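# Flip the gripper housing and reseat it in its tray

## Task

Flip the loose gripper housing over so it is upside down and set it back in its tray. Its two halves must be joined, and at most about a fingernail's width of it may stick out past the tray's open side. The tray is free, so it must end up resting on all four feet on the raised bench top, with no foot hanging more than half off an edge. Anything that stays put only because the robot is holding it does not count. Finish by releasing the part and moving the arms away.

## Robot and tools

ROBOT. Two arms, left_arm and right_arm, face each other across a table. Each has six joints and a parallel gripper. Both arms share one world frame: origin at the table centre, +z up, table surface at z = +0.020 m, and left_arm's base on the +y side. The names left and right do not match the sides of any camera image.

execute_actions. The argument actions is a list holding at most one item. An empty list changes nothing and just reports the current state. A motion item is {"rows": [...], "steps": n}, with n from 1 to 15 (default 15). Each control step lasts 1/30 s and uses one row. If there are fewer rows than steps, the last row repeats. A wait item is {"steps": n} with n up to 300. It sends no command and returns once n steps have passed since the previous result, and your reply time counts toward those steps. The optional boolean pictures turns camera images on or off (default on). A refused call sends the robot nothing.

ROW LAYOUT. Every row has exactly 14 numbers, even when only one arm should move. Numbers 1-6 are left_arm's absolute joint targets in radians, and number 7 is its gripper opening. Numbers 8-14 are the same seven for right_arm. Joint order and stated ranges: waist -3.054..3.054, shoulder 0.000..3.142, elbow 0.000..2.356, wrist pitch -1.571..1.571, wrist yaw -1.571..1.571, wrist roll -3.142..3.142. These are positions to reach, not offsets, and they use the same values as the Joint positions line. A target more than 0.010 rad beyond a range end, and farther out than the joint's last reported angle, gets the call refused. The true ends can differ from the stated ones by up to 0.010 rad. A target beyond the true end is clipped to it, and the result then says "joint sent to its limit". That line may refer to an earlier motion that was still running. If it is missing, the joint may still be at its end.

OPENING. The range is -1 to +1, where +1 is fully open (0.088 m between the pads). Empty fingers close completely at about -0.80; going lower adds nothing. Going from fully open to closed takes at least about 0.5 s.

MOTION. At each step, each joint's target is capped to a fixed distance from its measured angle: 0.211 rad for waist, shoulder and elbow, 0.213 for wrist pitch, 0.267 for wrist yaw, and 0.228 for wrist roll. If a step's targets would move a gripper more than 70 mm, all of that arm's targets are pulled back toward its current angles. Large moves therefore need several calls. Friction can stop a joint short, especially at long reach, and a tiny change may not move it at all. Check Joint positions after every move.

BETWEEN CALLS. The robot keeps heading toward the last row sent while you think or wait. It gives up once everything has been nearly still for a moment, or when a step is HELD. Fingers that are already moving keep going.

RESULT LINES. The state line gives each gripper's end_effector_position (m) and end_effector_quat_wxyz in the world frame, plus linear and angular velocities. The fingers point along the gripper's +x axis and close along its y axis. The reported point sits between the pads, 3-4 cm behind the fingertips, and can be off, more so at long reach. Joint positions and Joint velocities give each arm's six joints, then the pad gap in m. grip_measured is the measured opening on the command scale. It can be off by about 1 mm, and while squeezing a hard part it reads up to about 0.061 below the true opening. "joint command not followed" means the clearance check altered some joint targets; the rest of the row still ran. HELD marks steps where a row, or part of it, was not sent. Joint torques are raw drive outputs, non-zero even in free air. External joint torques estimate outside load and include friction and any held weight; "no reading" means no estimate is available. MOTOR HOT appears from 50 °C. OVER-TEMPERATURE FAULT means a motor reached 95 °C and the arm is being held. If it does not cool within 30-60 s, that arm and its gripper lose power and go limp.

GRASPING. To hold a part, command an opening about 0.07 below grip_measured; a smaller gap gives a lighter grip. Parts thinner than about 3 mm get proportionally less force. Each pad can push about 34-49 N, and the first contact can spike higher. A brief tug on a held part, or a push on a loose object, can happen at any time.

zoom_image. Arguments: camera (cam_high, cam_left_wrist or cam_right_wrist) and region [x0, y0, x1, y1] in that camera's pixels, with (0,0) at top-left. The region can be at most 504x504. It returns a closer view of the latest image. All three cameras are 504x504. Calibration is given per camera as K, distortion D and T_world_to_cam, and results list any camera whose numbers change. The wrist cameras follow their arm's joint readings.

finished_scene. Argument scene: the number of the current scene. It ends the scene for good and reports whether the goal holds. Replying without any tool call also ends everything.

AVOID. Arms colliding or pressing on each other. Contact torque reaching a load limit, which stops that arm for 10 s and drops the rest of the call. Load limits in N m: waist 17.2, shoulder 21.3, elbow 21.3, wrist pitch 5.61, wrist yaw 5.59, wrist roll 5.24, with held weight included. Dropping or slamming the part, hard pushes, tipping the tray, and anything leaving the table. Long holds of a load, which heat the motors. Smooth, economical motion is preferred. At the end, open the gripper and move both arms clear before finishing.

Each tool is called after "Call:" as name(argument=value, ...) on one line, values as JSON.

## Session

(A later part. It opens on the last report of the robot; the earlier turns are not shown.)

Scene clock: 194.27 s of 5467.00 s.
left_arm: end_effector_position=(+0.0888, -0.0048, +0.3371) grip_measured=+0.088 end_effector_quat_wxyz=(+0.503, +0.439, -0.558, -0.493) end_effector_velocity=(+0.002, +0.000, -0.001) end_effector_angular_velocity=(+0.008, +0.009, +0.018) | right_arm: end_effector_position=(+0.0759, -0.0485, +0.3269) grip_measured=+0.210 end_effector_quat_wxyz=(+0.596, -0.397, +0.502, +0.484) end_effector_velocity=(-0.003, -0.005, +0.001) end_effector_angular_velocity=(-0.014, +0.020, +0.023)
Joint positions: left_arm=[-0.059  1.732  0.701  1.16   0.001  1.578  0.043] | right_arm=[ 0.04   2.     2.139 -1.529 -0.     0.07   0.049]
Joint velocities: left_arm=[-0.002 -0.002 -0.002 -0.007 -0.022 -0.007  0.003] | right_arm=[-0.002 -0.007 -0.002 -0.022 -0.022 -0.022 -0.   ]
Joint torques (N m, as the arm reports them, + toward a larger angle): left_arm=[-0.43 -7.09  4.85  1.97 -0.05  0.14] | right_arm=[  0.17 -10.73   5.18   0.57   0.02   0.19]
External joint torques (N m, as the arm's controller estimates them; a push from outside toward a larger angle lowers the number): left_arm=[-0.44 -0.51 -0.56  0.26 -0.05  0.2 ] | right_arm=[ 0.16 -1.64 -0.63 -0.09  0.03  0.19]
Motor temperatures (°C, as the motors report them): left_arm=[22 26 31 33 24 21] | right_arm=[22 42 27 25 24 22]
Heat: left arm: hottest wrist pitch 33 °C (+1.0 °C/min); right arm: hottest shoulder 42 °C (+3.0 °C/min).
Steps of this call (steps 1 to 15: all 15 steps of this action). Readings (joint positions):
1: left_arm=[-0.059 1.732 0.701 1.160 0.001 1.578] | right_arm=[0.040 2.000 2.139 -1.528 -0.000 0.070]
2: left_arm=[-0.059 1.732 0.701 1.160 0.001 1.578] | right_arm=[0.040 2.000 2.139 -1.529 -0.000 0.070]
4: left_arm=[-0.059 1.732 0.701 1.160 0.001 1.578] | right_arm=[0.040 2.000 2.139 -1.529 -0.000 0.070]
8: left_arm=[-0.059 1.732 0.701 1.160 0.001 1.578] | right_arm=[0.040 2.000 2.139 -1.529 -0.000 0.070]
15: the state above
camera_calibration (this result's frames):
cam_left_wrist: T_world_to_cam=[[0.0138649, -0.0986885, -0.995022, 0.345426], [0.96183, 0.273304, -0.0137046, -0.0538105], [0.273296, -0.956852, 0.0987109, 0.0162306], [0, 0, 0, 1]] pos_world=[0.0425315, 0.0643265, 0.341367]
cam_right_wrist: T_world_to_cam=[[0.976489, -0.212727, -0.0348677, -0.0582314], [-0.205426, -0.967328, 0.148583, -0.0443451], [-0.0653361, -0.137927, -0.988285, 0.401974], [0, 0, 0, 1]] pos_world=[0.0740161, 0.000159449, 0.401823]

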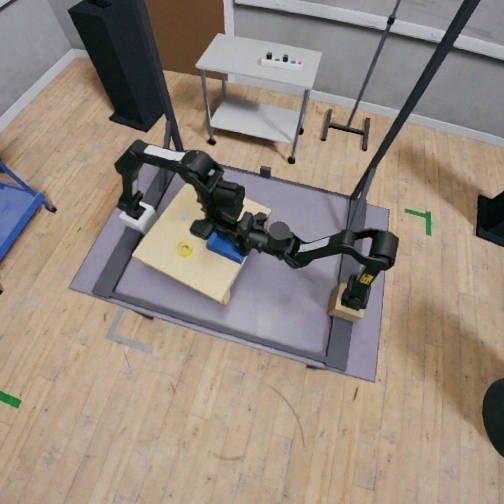

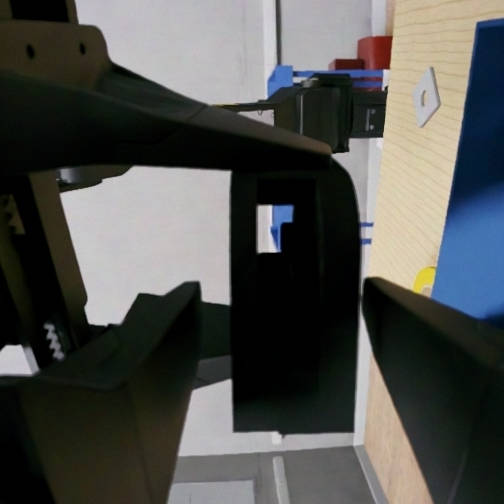

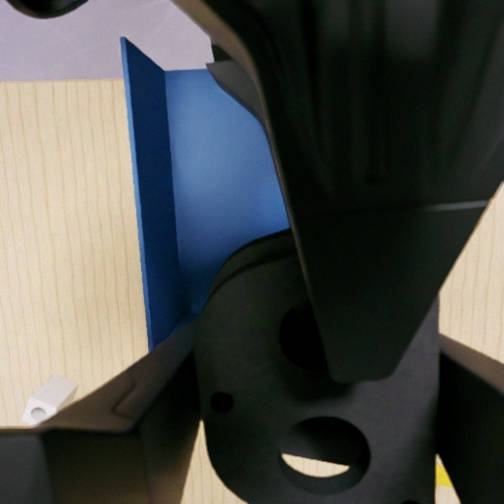

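Call:
execute_actions(actions=[{"rows":[[-0.061,1.69,0.65,1.16,0,1.585,0.25,0.041,1.995,2.135,-1.53,0,0.075,0.13],[-0.061,1.69,0.65,1.16,0,1.585,0.25,0.041,1.995,2.135,-1.53,0,0.075,0.13],[-0.061,1.64,0.60,1.16,0,1.585,0.25,0.041,1.995,2.135,-1.53,0,0.075,0.13],[-0.061,1.64,0.60,1.16,0,1.585,0.25,0.041,1.995,2.135,-1.53,0,0.075,0.13],[-0.061,1.58,0.54,1.16,0,1.585,0.25,0.041,1.995,2.135,-1.53,0,0.075,0.13],[-0.061,1.58,0.54,1.16,0,1.585,0.25,0.041,1.995,2.135,-1.53,0,0.075,0.13],[-0.061,1.5,0.47,1.16,0,1.585,0.25,0.041,1.995,2.135,-1.53,0,0.075,0.13],[-0.061,1.5,0.47,1.16,0,1.585,0.25,0.041,1.995,2.135,-1.53,0,0.075,0.13],[-0.061,1.35,0.32,1.16,0,1.585,0.25,0.041,1.995,2.135,-1.53,0,0.075,0.13]]}], pictures=false)

Call:
execute_actions(actions=[{"rows":[[0,0.7,0.6,-0.2,0,0,1,0.041,1.995,2.135,-1.53,0,0.075,0.13]]}], pictures=false)

Call:
execute_actions(actions=[{"rows":[[0,0.7,0.6,-0.2,0,0,1,0.041,2.04,2.155,-1.515,0,0.075,0.13],[0,0.7,0.6,-0.2,0,0,1,0.041,2.04,2.155,-1.515,0,0.075,0.13],[0,0.7,0.6,-0.2,0,0,1,0.041,2.04,2.155,-1.515,0,0.075,0.13],[0,0.7,0.6,-0.2,0,0,1,0.041,2.08,2.18,-1.5,0,0.075,0.13],[0,0.7,0.6,-0.2,0,0,1,0.041,2.08,2.18,-1.5,0,0.075,0.13],[0,0.7,0.6,-0.2,0,0,1,0.041,2.08,2.18,-1.5,0,0.075,0.13],[0,0.7,0.6,-0.2,0,0,1,0.041,2.125,2.2,-1.48,0,0.075,0.13]]}], pictures=false)

Call:
execute_actions(actions=[{"steps":20}])

Scene clock: 204.57 s of 5467.00 s.
left_arm: end_effector_position=(+0.0984, +0.0831, +0.3369) grip_measured=+0.245 end_effector_quat_wxyz=(+0.503, +0.438, -0.558, -0.493) end_effector_velocity=(+0.011, +0.079, -0.021) end_effector_angular_velocity=(+0.021, -0.007, +0.020) | right_arm: end_effector_position=(+0.0759, -0.0485, +0.3269) grip_measured=+0.210 end_effector_quat_wxyz=(+0.596, -0.397, +0.502, +0.484) end_effector_velocity=(-0.005, -0.004, -0.002) end_effector_angular_velocity=(-0.024, +0.024, +0.014)
Joint positions: left_arm=[-0.059  1.395  0.365  1.16   0.001  1.578  0.051] | right_arm=[ 0.04   2.     2.139 -1.529 -0.     0.07   0.049]
Joint velocities: left_arm=[-0.002 -0.3   -0.315 -0.007 -0.022  0.007  0.001] | right_arm=[ 0.002  0.002 -0.002 -0.022 -0.022 -0.007  0.   ]
Joint torques (N m, as the arm reports them, + toward a larger angle): left_arm=[-0.32 -5.29  3.54  1.97 -0.07  0.12] | right_arm=[  0.11 -10.91   5.12   0.59   0.01   0.18]
External joint torques (N m, as the arm's controller estimates them; a push from outside toward a larger angle lowers the number): left_arm=[-0.35 -1.35 -2.09  0.29 -0.05  0.18] | right_arm=[ 0.05 -1.96 -0.61 -0.07  0.03  0.18]
Motor temperatures (°C, as the motors report them): left_arm=[22 27 31 33 24 21] | right_arm=[22 43 27 25 24 22]
Heat: left arm: hottest wrist pitch 33 °C (+2.0 °C/min); right arm: hottest shoulder 43 °C (+3.0 °C/min).
Steps of this call (steps 1 to 15: the robot went on to your last target; steps 16 to 90: nothing new was sent; then 6.80 s passed at rest; steps 91 to 105: all 15 steps of this action). Readings (joint positions):
91: left_arm=[-0.059 1.731 0.698 1.160 0.001 1.578] | right_arm=[0.040 2.000 2.139 -1.529 -0.000 0.070]
92: left_arm=[-0.059 1.727 0.693 1.160 0.001 1.578] | right_arm=[0.040 2.000 2.139 -1.529 -0.000 0.070]
94: left_arm=[-0.059 1.703 0.664 1.160 0.001 1.578] | right_arm=[0.040 2.000 2.139 -1.529 -0.000 0.070]
98: left_arm=[-0.059 1.606 0.565 1.160 0.001 1.578] | right_arm=[0.040 2.000 2.139 -1.529 -0.000 0.070]
105: the state above

Scene clock: 205.07 s of 5467.00 s.
left_arm: end_effector_position=(+0.1215, +0.1442, +0.4868) grip_measured=+0.999 end_effector_quat_wxyz=(+0.652, +0.219, -0.433, -0.583) end_effector_velocity=(+0.018, +0.241, +0.111) end_effector_angular_velocity=(+0.075, +1.359, -0.421) | right_arm: end_effector_position=(+0.0759, -0.0485, +0.3269) grip_measured=+0.210 end_effector_quat_wxyz=(+0.596, -0.397, +0.502, +0.484) end_effector_velocity=(+0.002, +0.001, +0.001) end_effector_angular_velocity=(+0.006, -0.012, +0.018)
Joint positions: left_arm=[-0.005  0.847  0.582  0.577  0.001  0.98   0.088] | right_arm=[ 0.04   2.     2.139 -1.529 -0.     0.07   0.049]
Joint velocities: left_arm=[ 0.012 -1.263  0.051 -1.311 -0.007 -1.429  0.006] | right_arm=[-0.002 -0.002 -0.002  0.007  0.007 -0.022 -0.   ]
Joint torques (N m, as the arm reports them, + toward a larger angle): left_arm=[ 0.01 -1.99  6.09  1.44 -0.1  -0.23] | right_arm=[  0.11 -10.92   5.03   0.58   0.01   0.18]
External joint torques (N m, as the arm's controller estimates them; a push from outside toward a larger angle lowers the number): left_arm=[ 0.02 -0.92 -0.02  0.07 -0.1  -0.19] | right_arm=[ 0.12 -1.83 -0.78 -0.08  0.01  0.18]
Motor temperatures (°C, as the motors report them): left_arm=[22 27 31 33 24 21] | right_arm=[22 43 27 25 24 22]
Heat: left arm: hottest wrist pitch 33 °C (+2.0 °C/min); right arm: hottest shoulder 43 °C (+3.0 °C/min).
Steps of this call (steps 1 to 15: all 15 steps of this action). Readings (joint positions):
1: left_arm=[-0.057 1.377 0.369 1.135 0.001 1.563] | right_arm=[0.040 2.000 2.139 -1.529 -0.000 0.070]
2: left_arm=[-0.051 1.357 0.382 1.095 0.001 1.535] | right_arm=[0.040 2.000 2.139 -1.529 -0.000 0.070]
4: left_arm=[-0.037 1.309 0.429 1.042 0.001 1.475] | right_arm=[0.040 2.000 2.139 -1.529 -0.000 0.070]
8: left_arm=[-0.018 1.164 0.526 0.894 0.001 1.317] | right_arm=[0.040 2.000 2.139 -1.529 -0.000 0.070]
15: the state above

Scene clock: 205.57 s of 5467.00 s.
left_arm: end_effector_position=(+0.1233, +0.1659, +0.3876) grip_measured=+1.000 end_effector_quat_wxyz=(+0.669, +0.162, -0.024, -0.725) end_effector_velocity=(-0.002, +0.040, -0.190) end_effector_angular_velocity=(+0.962, +1.354, +0.265) | right_arm: end_effector_position=(+0.0798, -0.0224, +0.2992) grip_measured=+0.210 end_effector_quat_wxyz=(+0.592, -0.401, +0.507, +0.480) end_effector_velocity=(-0.001, +0.009, -0.007) end_effector_angular_velocity=(+0.000, +0.018, +0.023)
Joint positions: left_arm=[-0.003  0.707  0.595 -0.092  0.001  0.26   0.088] | right_arm=[ 0.04   2.105  2.184 -1.485 -0.     0.07   0.049]
Joint velocities: left_arm=[-0.002 -0.002 -0.002 -0.886  0.022 -1.429  0.   ] | right_arm=[-0.002  0.037  0.027  0.007 -0.022 -0.022  0.   ]
Joint torques (N m, as the arm reports them, + toward a larger angle): left_arm=[ 0.33 -2.42  5.79  2.04 -0.08 -0.19] | right_arm=[ 0.11 -9.7   7.11  0.81  0.03  0.18]
External joint torques (N m, as the arm's controller estimates them; a push from outside toward a larger angle lowers the number): left_arm=[ 0.33 -0.82 -1.6   0.11 -0.08 -0.18] | right_arm=[0.11 0.96 0.84 0.17 0.04 0.18]
Motor temperatures (°C, as the motors report them): left_arm=[22 26 31 33 24 21] | right_arm=[22 43 27 25 24 22]
Heat: left arm: hottest wrist pitch 33 °C (+2.0 °C/min); right arm: hottest shoulder 43 °C (+3.0 °C/min).
Steps of this call (steps 1 to 15: all 15 steps of this action). Readings (joint positions):
1: left_arm=[-0.004 0.809 0.585 0.533 0.001 0.932] | right_arm=[0.040 2.000 2.139 -1.529 -0.000 0.070]
2: left_arm=[-0.004 0.779 0.588 0.490 0.001 0.884] | right_arm=[0.040 2.000 2.139 -1.528 -0.000 0.070]
4: left_arm=[-0.004 0.740 0.595 0.401 0.001 0.788] | right_arm=[0.040 2.008 2.145 -1.523 -0.000 0.070]
8: left_arm=[-0.003 0.718 0.595 0.214 0.001 0.596] | right_arm=[0.040 2.049 2.174 -1.502 -0.000 0.070]
15: the state above

Scene clock: 206.23 s of 5467.00 s.
left_arm: end_effector_position=(+0.1238, +0.1722, +0.3662) grip_measured=+1.000 end_effector_quat_wxyz=(+0.679, +0.113, +0.102, -0.718) end_effector_velocity=(+0.004, +0.002, -0.005) end_effector_angular_velocity=(+0.022, -0.001, +0.026) | right_arm: end_effector_position=(+0.0801, -0.0206, +0.3017) grip_measured=+0.210 end_effector_quat_wxyz=(+0.595, -0.398, +0.504, +0.483) end_effector_velocity=(+0.001, -0.006, -0.001) end_effector_angular_velocity=(-0.023, -0.005, +0.003)
Joint positions: left_arm=[-0.003  0.704  0.595 -0.198  0.001  0.008  0.088] | right_arm=[ 0.04   2.106  2.193 -1.482 -0.     0.07   0.049]
Joint velocities: left_arm=[ 0.002 -0.002 -0.002 -0.022 -0.022 -0.007  0.   ] | right_arm=[-0.002 -0.002 -0.002 -0.022  0.007 -0.007 -0.   ]
Joint torques (N m, as the arm reports them, + toward a larger angle): left_arm=[ 0.15 -2.05  5.8   1.71 -0.08 -0.16] | right_arm=[ 0.08 -9.13  6.44  0.83  0.02  0.18]
External joint torques (N m, as the arm's controller estimates them; a push from outside toward a larger angle lowers the number): left_arm=[ 0.13 -0.79 -0.98  0.03 -0.07 -0.17] | right_arm=[0.1  0.63 0.63 0.2  0.03 0.18]
Motor temperatures (°C, as the motors report them): left_arm=[22 26 31 33 24 21] | right_arm=[22 42 27 25 24 22]
Heat: left arm: hottest wrist pitch 33 °C (+2.0 °C/min); right arm: hottest shoulder 42 °C (+2.0 °C/min).
Steps of this call (steps 1 to 20: the robot went on to your last target). Readings (joint positions):
1: left_arm=[-0.003 0.707 0.595 -0.118 0.001 0.212] | right_arm=[0.040 2.106 2.185 -1.484 -0.000 0.070]
2: left_arm=[-0.003 0.707 0.595 -0.136 0.001 0.166] | right_arm=[0.040 2.106 2.187 -1.484 -0.000 0.070]
4: left_arm=[-0.003 0.706 0.595 -0.160 0.001 0.100] | right_arm=[0.040 2.106 2.191 -1.483 -0.000 0.070]
8: left_arm=[-0.003 0.704 0.595 -0.185 0.001 0.039] | right_arm=[0.040 2.106 2.193 -1.482 -0.000 0.070]
20: the state above
camera_calibration (this result's frames):
cam_left_wrist: T_world_to_cam=[[-0.99566, 0.0919968, -0.0140842, 0.124302], [0.0695703, 0.635179, -0.769226, 0.189292], [-0.0618203, -0.766867, -0.638822, 0.45198], [0, 0, 0, 1]] pos_world=[0.138535, 0.214939, 0.436094]
cam_right_wrist: T_world_to_cam=[[0.976466, -0.212884, -0.0345654, -0.0573435], [-0.205323, -0.966645, 0.1531, -0.0141354], [-0.066005, -0.1424, -0.987606, 0.380947], [0, 0, 0, 1]] pos_world=[0.078236, 0.0283753, 0.376407]

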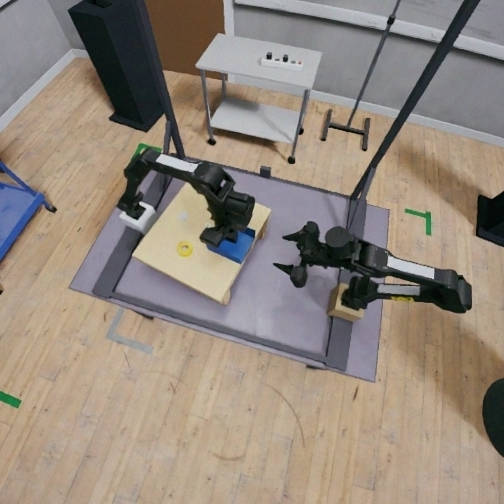

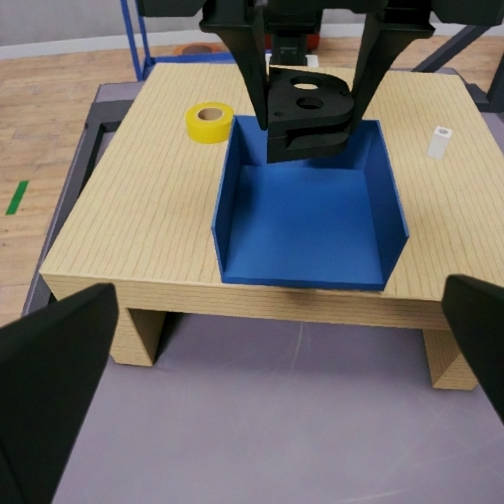

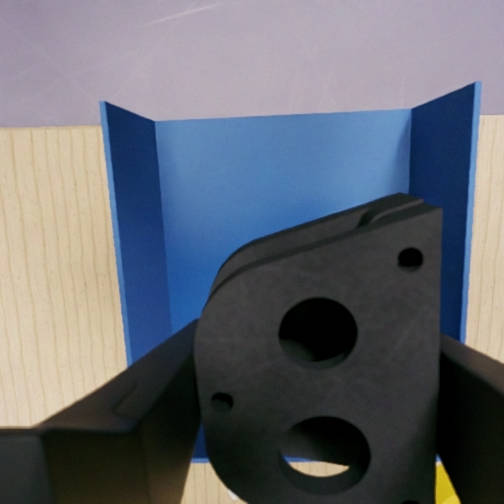

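Descend.

Call:
execute_actions(actions=[{"rows":[[0,0.7,0.6,-0.2,0,0,1,0.041,2.11,2.15,-1.43,0,0.075,0.13],[0,0.7,0.6,-0.2,0,0,1,0.041,2.11,2.15,-1.43,0,0.075,0.13],[0,0.7,0.6,-0.2,0,0,1,0.041,2.11,2.15,-1.43,0,0.075,0.13],[0,0.7,0.6,-0.2,0,0,1,0.041,2.11,2.1,-1.38,0,0.075,0.13],[0,0.7,0.6,-0.2,0,0,1,0.041,2.11,2.1,-1.38,0,0.075,0.13],[0,0.7,0.6,-0.2,0,0,1,0.041,2.11,2.1,-1.38,0,0.075,0.13],[0,0.7,0.6,-0.2,0,0,1,0.041,2.11,2.05,-1.33,0,0.075,0.13],[0,0.7,0.6,-0.2,0,0,1,0.041,2.11,2.05,-1.33,0,0.075,0.13],[0,0.7,0.6,-0.2,0,0,1,0.041,2.11,2.05,-1.33,0,0.075,0.13],[0,0.7,0.6,-0.2,0,0,1,0.041,2.11,2.0,-1.28,0,0.075,0.13],[0,0.7,0.6,-0.2,0,0,1,0.041,2.11,2.0,-1.28,0,0.075,0.13],[0,0.7,0.6,-0.2,0,0,1,0.041,2.11,2.0,-1.28,0,0.075,0.13],[0,0.7,0.6,-0.2,0,0,1,0.041,2.11,1.95,-1.235,0,0.075,0.13]]}], pictures=false)

Call:
execute_actions(actions=[{"rows":[[0,0.7,0.6,-0.2,0,0,1,0.041,2.11,1.95,-1.235,0,0.075,0.13],[0,0.7,0.6,-0.2,0,0,1,0.041,2.11,1.94,-1.225,0,0.075,0.13],[0,0.7,0.6,-0.2,0,0,1,0.041,2.11,1.93,-1.215,0,0.075,0.13],[0,0.7,0.6,-0.2,0,0,1,0.041,2.11,1.925,-1.21,0,0.075,0.13],[0,0.7,0.6,-0.2,0,0,1,0.041,2.11,1.92,-1.205,0,0.075,0.13],[0,0.7,0.6,-0.2,0,0,1,0.041,2.11,1.915,-1.2,0,0.075,0.13],[0,0.7,0.6,-0.2,0,0,1,0.041,2.11,1.91,-1.195,0,0.075,0.13],[0,0.7,0.6,-0.2,0,0,1,0.041,2.11,1.905,-1.19,0,0.075,0.13],[0,0.7,0.6,-0.2,0,0,1,0.041,2.11,1.90,-1.19,0,0.075,0.13],[0,0.7,0.6,-0.2,0,0,1,0.041,2.11,1.895,-1.185,0,0.075,0.13]]}], pictures=false)

Call:
execute_actions(actions=[{"steps":15}])

Scene clock: 218.77 s of 5467.00 s.
left_arm: end_effector_position=(+0.1238, +0.1722, +0.3661) grip_measured=+1.000 end_effector_quat_wxyz=(+0.679, +0.113, +0.103, -0.718) end_effector_velocity=(+0.001, +0.002, -0.001) end_effector_angular_velocity=(+0.003, +0.005, +0.007) | right_arm: end_effector_position=(+0.0822, -0.0067, +0.2558) grip_measured=+0.210 end_effector_quat_wxyz=(+0.598, -0.395, +0.500, +0.486) end_effector_velocity=(-0.004, -0.010, -0.101) end_effector_angular_velocity=(-0.111, +0.037, +0.009)
Joint positions: left_arm=[-0.003  0.704  0.595 -0.198  0.001  0.007  0.088] | right_arm=[ 0.04   2.106  2.004 -1.278 -0.     0.07   0.049]
Joint velocities: left_arm=[-0.002 -0.007 -0.002 -0.007 -0.007 -0.007  0.   ] | right_arm=[-0.002  0.002 -0.383  0.271 -0.022 -0.007  0.   ]
Joint torques (N m, as the arm reports them, + toward a larger angle): left_arm=[ 0.2  -1.91  5.71  1.74 -0.07 -0.21] | right_arm=[  0.1  -10.91   4.97   0.82   0.02   0.18]
External joint torques (N m, as the arm's controller estimates them; a push from outside toward a larger angle lowers the number): left_arm=[ 0.21 -0.62 -1.09  0.07 -0.07 -0.21] | right_arm=[ 0.1  -0.38 -1.44  0.09  0.02  0.18]
Motor temperatures (°C, as the motors report them): left_arm=[22 26 31 32 24 21] | right_arm=[22 41 28 25 24 22]
Heat: left arm: hottest wrist pitch 32 °C (+0.0 °C/min); right arm: hottest shoulder 41 °C (+0.0 °C/min).
Steps of this call (steps 1 to 15: the robot went on to your last target; steps 16 to 90: nothing new was sent; then 9.03 s passed at rest; steps 91 to 105: all 15 steps of this action). Readings (joint positions):
91: left_arm=[-0.003 0.704 0.595 -0.198 0.001 0.007] | right_arm=[0.040 2.106 2.191 -1.477 -0.000 0.070]
92: left_arm=[-0.003 0.704 0.595 -0.198 0.001 0.007] | right_arm=[0.040 2.106 2.186 -1.464 -0.000 0.070]
94: left_arm=[-0.003 0.704 0.595 -0.198 0.001 0.007] | right_arm=[0.040 2.106 2.172 -1.442 -0.000 0.070]
98: left_arm=[-0.003 0.704 0.595 -0.198 0.001 0.007] | right_arm=[0.040 2.106 2.114 -1.385 -0.000 0.070]
105: the state above

Scene clock: 219.27 s of 5467.00 s.
left_arm: end_effector_position=(+0.1238, +0.1722, +0.3661) grip_measured=+1.000 end_effector_quat_wxyz=(+0.679, +0.113, +0.103, -0.718) end_effector_velocity=(+0.003, +0.000, +0.002) end_effector_angular_velocity=(-0.013, -0.013, +0.016) | right_arm: end_effector_position=(+0.0824, -0.0055, +0.2327) grip_measured=+0.210 end_effector_quat_wxyz=(+0.597, -0.396, +0.501, +0.485) end_effector_velocity=(+0.003, +0.004, -0.002) end_effector_angular_velocity=(+0.020, -0.012, +0.003)
Joint positions: left_arm=[-0.003  0.704  0.595 -0.198  0.001  0.007  0.088] | right_arm=[ 0.04   2.106  1.912 -1.192 -0.     0.07   0.049]
Joint velocities: left_arm=[-0.002 -0.007 -0.002  0.007 -0.022  0.007  0.   ] | right_arm=[-0.002 -0.002 -0.017  0.037  0.007 -0.007 -0.   ]
Joint torques (N m, as the arm reports them, + toward a larger angle): left_arm=[ 0.18 -2.1   5.68  1.72 -0.05 -0.2 ] | right_arm=[  0.09 -10.73   4.38   0.87   0.04   0.19]
External joint torques (N m, as the arm's controller estimates them; a push from outside toward a larger angle lowers the number): left_arm=[ 0.18 -0.81 -1.15  0.04 -0.05 -0.21] | right_arm=[ 0.11 -0.51 -1.79  0.24  0.04  0.19]
Motor temperatures (°C, as the motors report them): left_arm=[22 26 31 32 24 21] | right_arm=[22 41 27 25 24 22]
Heat: left arm: hottest wrist pitch 32 °C (+0.0 °C/min); right arm: hottest shoulder 41 °C (+0.0 °C/min).
Steps of this call (steps 1 to 15: all 15 steps of this action). Readings (joint positions):
1: left_arm=[-0.003 0.704 0.595 -0.198 0.001 0.007] | right_arm=[0.040 2.106 1.992 -1.269 -0.000 0.070]
2: left_arm=[-0.003 0.704 0.595 -0.198 0.001 0.007] | right_arm=[0.040 2.106 1.981 -1.261 -0.000 0.070]
4: left_arm=[-0.003 0.704 0.595 -0.198 0.001 0.007] | right_arm=[0.040 2.106 1.963 -1.243 -0.000 0.070]
8: left_arm=[-0.003 0.704 0.595 -0.198 0.001 0.007] | right_arm=[0.040 2.106 1.937 -1.214 -0.000 0.070]
15: the state above

Scene clock: 219.77 s of 5467.00 s.
left_arm: end_effector_position=(+0.1238, +0.1722, +0.3661) grip_measured=+1.000 end_effector_quat_wxyz=(+0.679, +0.113, +0.103, -0.718) end_effector_velocity=(+0.000, +0.001, -0.002) end_effector_angular_velocity=(+0.008, +0.004, +0.007) | right_arm: end_effector_position=(+0.0825, -0.0048, +0.2323) grip_measured=+0.210 end_effector_quat_wxyz=(+0.598, -0.395, +0.500, +0.486) end_effector_velocity=(-0.002, -0.001, +0.001) end_effector_angular_velocity=(+0.001, +0.020, +0.009)
Joint positions: left_arm=[-0.003  0.704  0.595 -0.198  0.001  0.007  0.088] | right_arm=[ 0.04   2.106  1.91  -1.186 -0.     0.07   0.049]
Joint velocities: left_arm=[-0.002 -0.002 -0.002 -0.007 -0.007 -0.007  0.   ] | right_arm=[-0.002 -0.002  0.002 -0.007 -0.022 -0.007 -0.   ]
Joint torques (N m, as the arm reports them, + toward a larger angle): left_arm=[ 0.2  -2.11  5.72  1.72 -0.06 -0.19] | right_arm=[  0.08 -10.87   4.32   0.79   0.     0.17]
External joint torques (N m, as the arm's controller estimates them; a push from outside toward a larger angle lowers the number): left_arm=[ 0.2  -0.85 -1.06  0.05 -0.06 -0.19] | right_arm=[ 0.13 -0.68 -1.89  0.12  0.    0.17]
Motor temperatures (°C, as the motors report them): left_arm=[22 26 31 32 24 21] | right_arm=[22 41 27 25 24 22]
Heat: left arm: hottest wrist pitch 32 °C (+0.0 °C/min); right arm: hottest shoulder 41 °C (+0.0 °C/min).
Steps of this call (steps 1 to 15: the robot went on to your last target). Readings (joint positions):
1: left_arm=[-0.003 0.704 0.595 -0.198 0.001 0.007] | right_arm=[0.040 2.106 1.912 -1.190 -0.000 0.070]
2: left_arm=[-0.003 0.704 0.595 -0.198 0.001 0.007] | right_arm=[0.040 2.106 1.911 -1.190 -0.000 0.070]
4: left_arm=[-0.003 0.704 0.595 -0.198 0.001 0.007] | right_arm=[0.040 2.106 1.911 -1.189 -0.000 0.070]
8: left_arm=[-0.003 0.704 0.595 -0.198 0.001 0.007] | right_arm=[0.040 2.106 1.910 -1.187 -0.000 0.070]
15: the state above
All arms were judged still, so your last target was given up. Only a new action makes them travel on or press farther. Fingers that are still opening or closing keep moving.
camera_calibration (this result's frames):
cam_left_wrist: T_world_to_cam=[[-0.995721, 0.0915447, -0.0126158, 0.123848], [0.0681762, 0.635564, -0.769032, 0.18925], [-0.0623826, -0.766601, -0.639086, 0.45207], [0, 0, 0, 1]] pos_world=[0.138617, 0.214939, 0.436013]
cam_right_wrist: T_world_to_cam=[[0.976533, -0.212435, -0.03542, -0.0584922], [-0.205605, -0.968527, 0.140294, 0.0152278], [-0.0641086, -0.129719, -0.989476, 0.315136], [0, 0, 0, 1]] pos_world=[0.0804535, 0.0432019, 0.307612]

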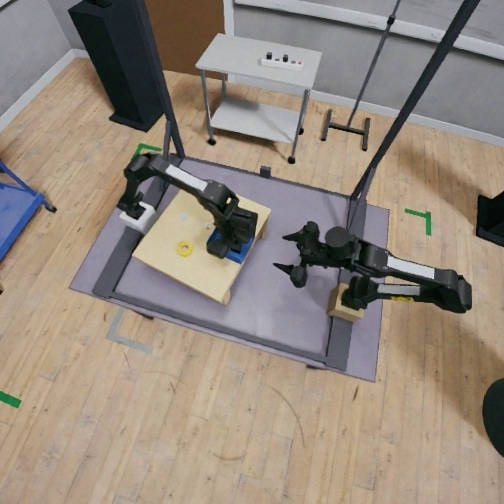

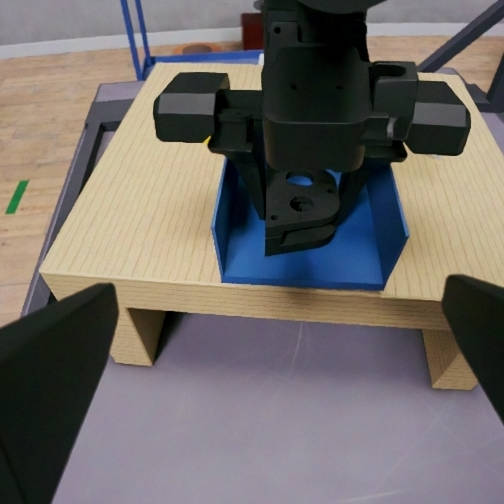

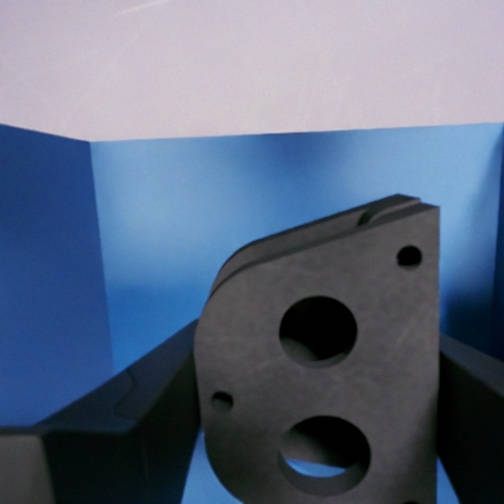

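Call:
execute_actions(actions=[{"rows":[[0,0.7,0.6,-0.2,0,0,1,0.041,2.108,1.91,-1.186,0,0.075,0.25],[0,0.7,0.6,-0.2,0,0,1,0.041,2.108,1.91,-1.186,0,0.075,0.28],[0,0.7,0.6,-0.2,0,0,1,0.041,2.108,1.91,-1.186,0,0.075,0.34],[0,0.7,0.6,-0.2,0,0,1,0.041,2.108,1.91,-1.186,0,0.075,0.34],[0,0.7,0.6,-0.2,0,0,1,0.041,2.108,1.91,-1.186,0,0.075,0.34],[0,0.7,0.6,-0.2,0,0,1,0.041,2.108,1.91,-1.186,0,0.075,0.34],[0,0.7,0.6,-0.2,0,0,1,0.041,2.108,1.91,-1.186,0,0.075,0.34],[0,0.7,0.6,-0.2,0,0,1,0.041,2.108,1.91,-1.186,0,0.075,0.34],[0,0.7,0.6,-0.2,0,0,1,0.041,2.108,1.96,-1.235,0,0.075,0.34],[0,0.7,0.6,-0.2,0,0,1,0.041,2.108,2.0,-1.275,0,0.075,0.34],[0,0.7,0.6,-0.2,0,0,1,0.041,2.108,2.05,-1.325,0,0.075,0.34],[0,0.7,0.6,-0.2,0,0,1,0.041,2.108,2.1,-1.375,0,0.075,0.34],[0,0.7,0.6,-0.2,0,0,1,0.041,2.108,2.2,-1.475,0,0.075,0.34]]}], pictures=false)

Call:
execute_actions(actions=[{"steps":12}], pictures=false)

Call:
execute_actions(actions=[{"rows":[[0,0.7,0.6,-0.2,0,0,1,0,1.864,2.03,-1.366,0,0,1]]}])

Scene clock: 227.80 s of 5467.00 s.
left_arm: end_effector_position=(+0.1238, +0.1722, +0.3661) grip_measured=+1.000 end_effector_quat_wxyz=(+0.679, +0.113, +0.103, -0.718) end_effector_velocity=(+0.002, +0.000, -0.003) end_effector_angular_velocity=(+0.012, +0.004, +0.012) | right_arm: end_effector_position=(+0.0811, -0.0136, +0.2746) grip_measured=+0.332 end_effector_quat_wxyz=(+0.594, -0.399, +0.504, +0.482) end_effector_velocity=(+0.004, +0.028, +0.274) end_effector_angular_velocity=(+0.395, -0.053, +0.006)
Joint positions: left_arm=[-0.003  0.704  0.595 -0.198  0.001  0.007  0.088] | right_arm=[ 0.04   2.106  2.083 -1.374 -0.     0.07   0.055]
Joint velocities: left_arm=[ 0.002  0.002 -0.002 -0.007 -0.007 -0.007  0.   ] | right_arm=[-0.002 -0.002  1.048 -0.652 -0.007 -0.007  0.002]
Joint torques (N m, as the arm reports them, + toward a larger angle): left_arm=[ 0.2  -2.02  5.8   1.75 -0.08 -0.17] | right_arm=[  0.06 -11.15   6.     0.45   0.03   0.19]
External joint torques (N m, as the arm's controller estimates them; a push from outside toward a larger angle lowers the number): left_arm=[ 0.19 -0.79 -0.97  0.08 -0.07 -0.18] | right_arm=[ 0.06 -1.93  0.75 -0.14  0.04  0.18]
Motor temperatures (°C, as the motors report them): left_arm=[22 25 31 32 24 21] | right_arm=[22 42 27 25 24 22]
Heat: left arm: hottest wrist pitch 32 °C (+0.0 °C/min); right arm: hottest shoulder 42 °C (+0.0 °C/min).
Steps of this call (steps 1 to 90: nothing new was sent; then 4.53 s passed at rest; steps 91 to 105: all 15 steps of this action). Readings (joint positions):
91: left_arm=[-0.003 0.704 0.595 -0.198 0.001 0.007] | right_arm=[0.040 2.106 1.910 -1.185 -0.000 0.070]
92: left_arm=[-0.003 0.704 0.595 -0.198 0.001 0.007] | right_arm=[0.040 2.106 1.910 -1.185 -0.000 0.070]
94: left_arm=[-0.003 0.704 0.595 -0.198 0.001 0.007] | right_arm=[0.040 2.106 1.910 -1.185 -0.000 0.070]
98: left_arm=[-0.003 0.704 0.595 -0.198 0.001 0.007] | right_arm=[0.040 2.106 1.910 -1.185 -0.000 0.070]
105: the state above

Scene clock: 228.20 s of 5467.00 s.
left_arm: end_effector_position=(+0.1238, +0.1722, +0.3661) grip_measured=+1.000 end_effector_quat_wxyz=(+0.679, +0.113, +0.103, -0.718) end_effector_velocity=(+0.000, -0.000, +0.001) end_effector_angular_velocity=(-0.008, -0.009, +0.002) | right_arm: end_effector_position=(+0.0803, -0.0189, +0.3044) grip_measured=+0.337 end_effector_quat_wxyz=(+0.599, -0.394, +0.499, +0.487) end_effector_velocity=(-0.004, +0.005, +0.018) end_effector_angular_velocity=(+0.049, +0.013, +0.014)
Joint positions: left_arm=[-0.003  0.704  0.595 -0.198  0.001  0.007  0.088] | right_arm=[ 0.04   2.098  2.189 -1.468 -0.     0.07   0.056]
Joint velocities: left_arm=[-0.002 -0.002 -0.002  0.007 -0.007  0.007  0.   ] | right_arm=[ 0.002  0.002  0.071 -0.022 -0.022 -0.007 -0.   ]
Joint torques (N m, as the arm reports them, + toward a larger angle): left_arm=[ 0.24 -2.09  5.79  1.74 -0.08 -0.16] | right_arm=[  0.12 -10.11   6.2    0.45   0.02   0.17]
External joint torques (N m, as the arm's controller estimates them; a push from outside toward a larger angle lowers the number): left_arm=[ 0.24 -0.78 -1.07  0.04 -0.08 -0.17] | right_arm=[ 0.06 -0.45  0.41 -0.23  0.03  0.17]
Motor temperatures (°C, as the motors report them): left_arm=[22 25 31 32 24 21] | right_arm=[22 42 27 25 24 22]
Heat: left arm: hottest wrist pitch 32 °C (+0.0 °C/min); right arm: hottest shoulder 42 °C (+0.0 °C/min).
Steps of this call (steps 1 to 12: the robot went on to your last target). Readings (joint positions):
1: left_arm=[-0.003 0.704 0.595 -0.198 0.001 0.007] | right_arm=[0.040 2.104 2.115 -1.394 -0.000 0.070]
2: left_arm=[-0.003 0.704 0.595 -0.198 0.001 0.007] | right_arm=[0.040 2.101 2.141 -1.409 -0.000 0.070]
4: left_arm=[-0.003 0.704 0.595 -0.198 0.001 0.007] | right_arm=[0.040 2.098 2.170 -1.437 -0.000 0.070]
8: left_arm=[-0.003 0.704 0.595 -0.198 0.001 0.007] | right_arm=[0.040 2.098 2.181 -1.461 -0.000 0.070]
12: the state above

Scene clock: 228.70 s of 5467.00 s.
left_arm: end_effector_position=(+0.1238, +0.1722, +0.3661) grip_measured=+1.000 end_effector_quat_wxyz=(+0.679, +0.113, +0.103, -0.718) end_effector_velocity=(+0.002, +0.001, -0.004) end_effector_angular_velocity=(+0.013, +0.018, +0.016) | right_arm: end_effector_position=(+0.0915, -0.0462, +0.3607) grip_measured=+0.964 end_effector_quat_wxyz=(+0.638, -0.356, +0.433, +0.527) end_effector_velocity=(-0.003, -0.015, -0.040) end_effector_angular_velocity=(-0.133, +0.018, +0.034)
Joint positions: left_arm=[-0.003  0.704  0.595 -0.198  0.001  0.007  0.088] | right_arm=[ 0.003  1.866  2.045 -1.37  -0.     0.007  0.086]
Joint velocities: left_arm=[ 0.002 -0.002 -0.007 -0.007 -0.007 -0.022  0.   ] | right_arm=[-0.002 -0.002 -0.129 -0.007 -0.007 -0.037  0.005]
Joint torques (N m, as the arm reports them, + toward a larger angle): left_arm=[ 0.21 -2.02  5.63  1.74 -0.05 -0.17] | right_arm=[-0.18 -9.49  5.19  1.17  0.02 -0.14]
External joint torques (N m, as the arm's controller estimates them; a push from outside toward a larger angle lowers the number): left_arm=[ 0.19 -0.79 -1.09  0.09 -0.04 -0.18] | right_arm=[-0.17 -1.19 -0.96  0.19  0.03 -0.14]
Motor temperatures (°C, as the motors report them): left_arm=[22 25 31 32 24 21] | right_arm=[22 42 27 25 24 22]
Heat: left arm: hottest wrist pitch 32 °C (+0.0 °C/min); right arm: hottest shoulder 42 °C (+0.0 °C/min).
Steps of this call (steps 1 to 15: all 15 steps of this action). Readings (joint positions):
1: left_arm=[-0.003 0.704 0.595 -0.198 0.001 0.007] | right_arm=[0.039 2.080 2.173 -1.450 -0.000 0.064]
2: left_arm=[-0.003 0.704 0.595 -0.198 0.001 0.007] | right_arm=[0.035 2.054 2.139 -1.429 -0.000 0.052]
4: left_arm=[-0.003 0.704 0.595 -0.198 0.001 0.007] | right_arm=[0.022 1.999 2.090 -1.413 -0.000 0.033]
8: left_arm=[-0.003 0.704 0.595 -0.198 0.001 0.007] | right_arm=[0.004 1.903 2.064 -1.381 -0.000 0.015]
15: the state above
camera_calibration (this result's frames):
cam_left_wrist: T_world_to_cam=[[-0.995721, 0.0915447, -0.0126158, 0.123848], [0.0681762, 0.635564, -0.769032, 0.18925], [-0.0623826, -0.766601, -0.639086, 0.45207], [0, 0, 0, 1]] pos_world=[0.138617, 0.214939, 0.436013]
cam_right_wrist: T_world_to_cam=[[0.982755, -0.183377, -0.0237665, -0.0750349], [-0.184373, -0.981567, -0.0503228, 0.0251811], [-0.0141004, 0.0538369, -0.99845, 0.444547], [0, 0, 0, 1]] pos_world=[0.0846519, -0.0129758, 0.443342]

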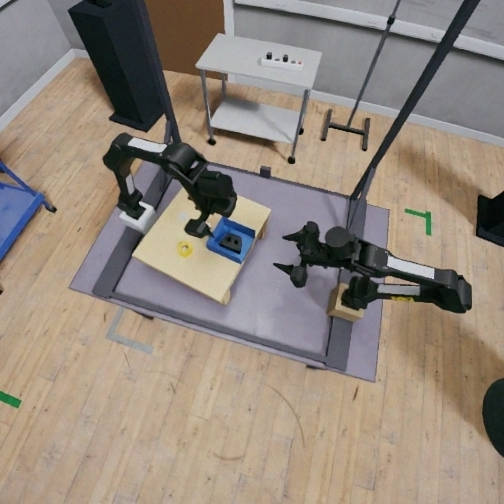

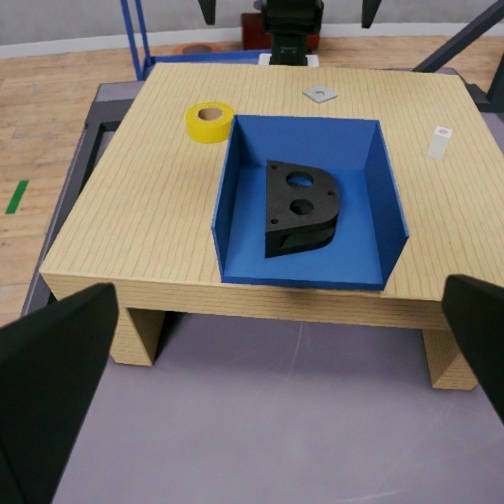

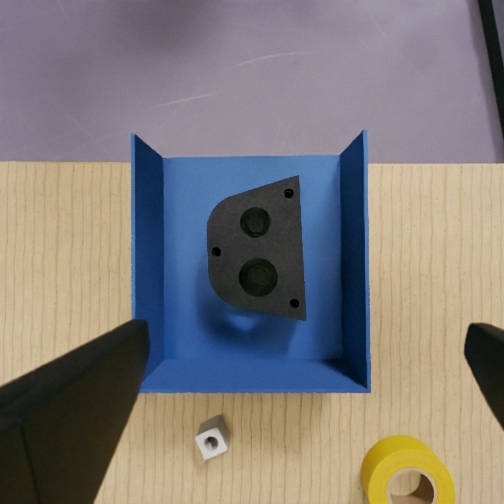

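Call:
finished_scene(scene=1)

The scene is finished: the task was done.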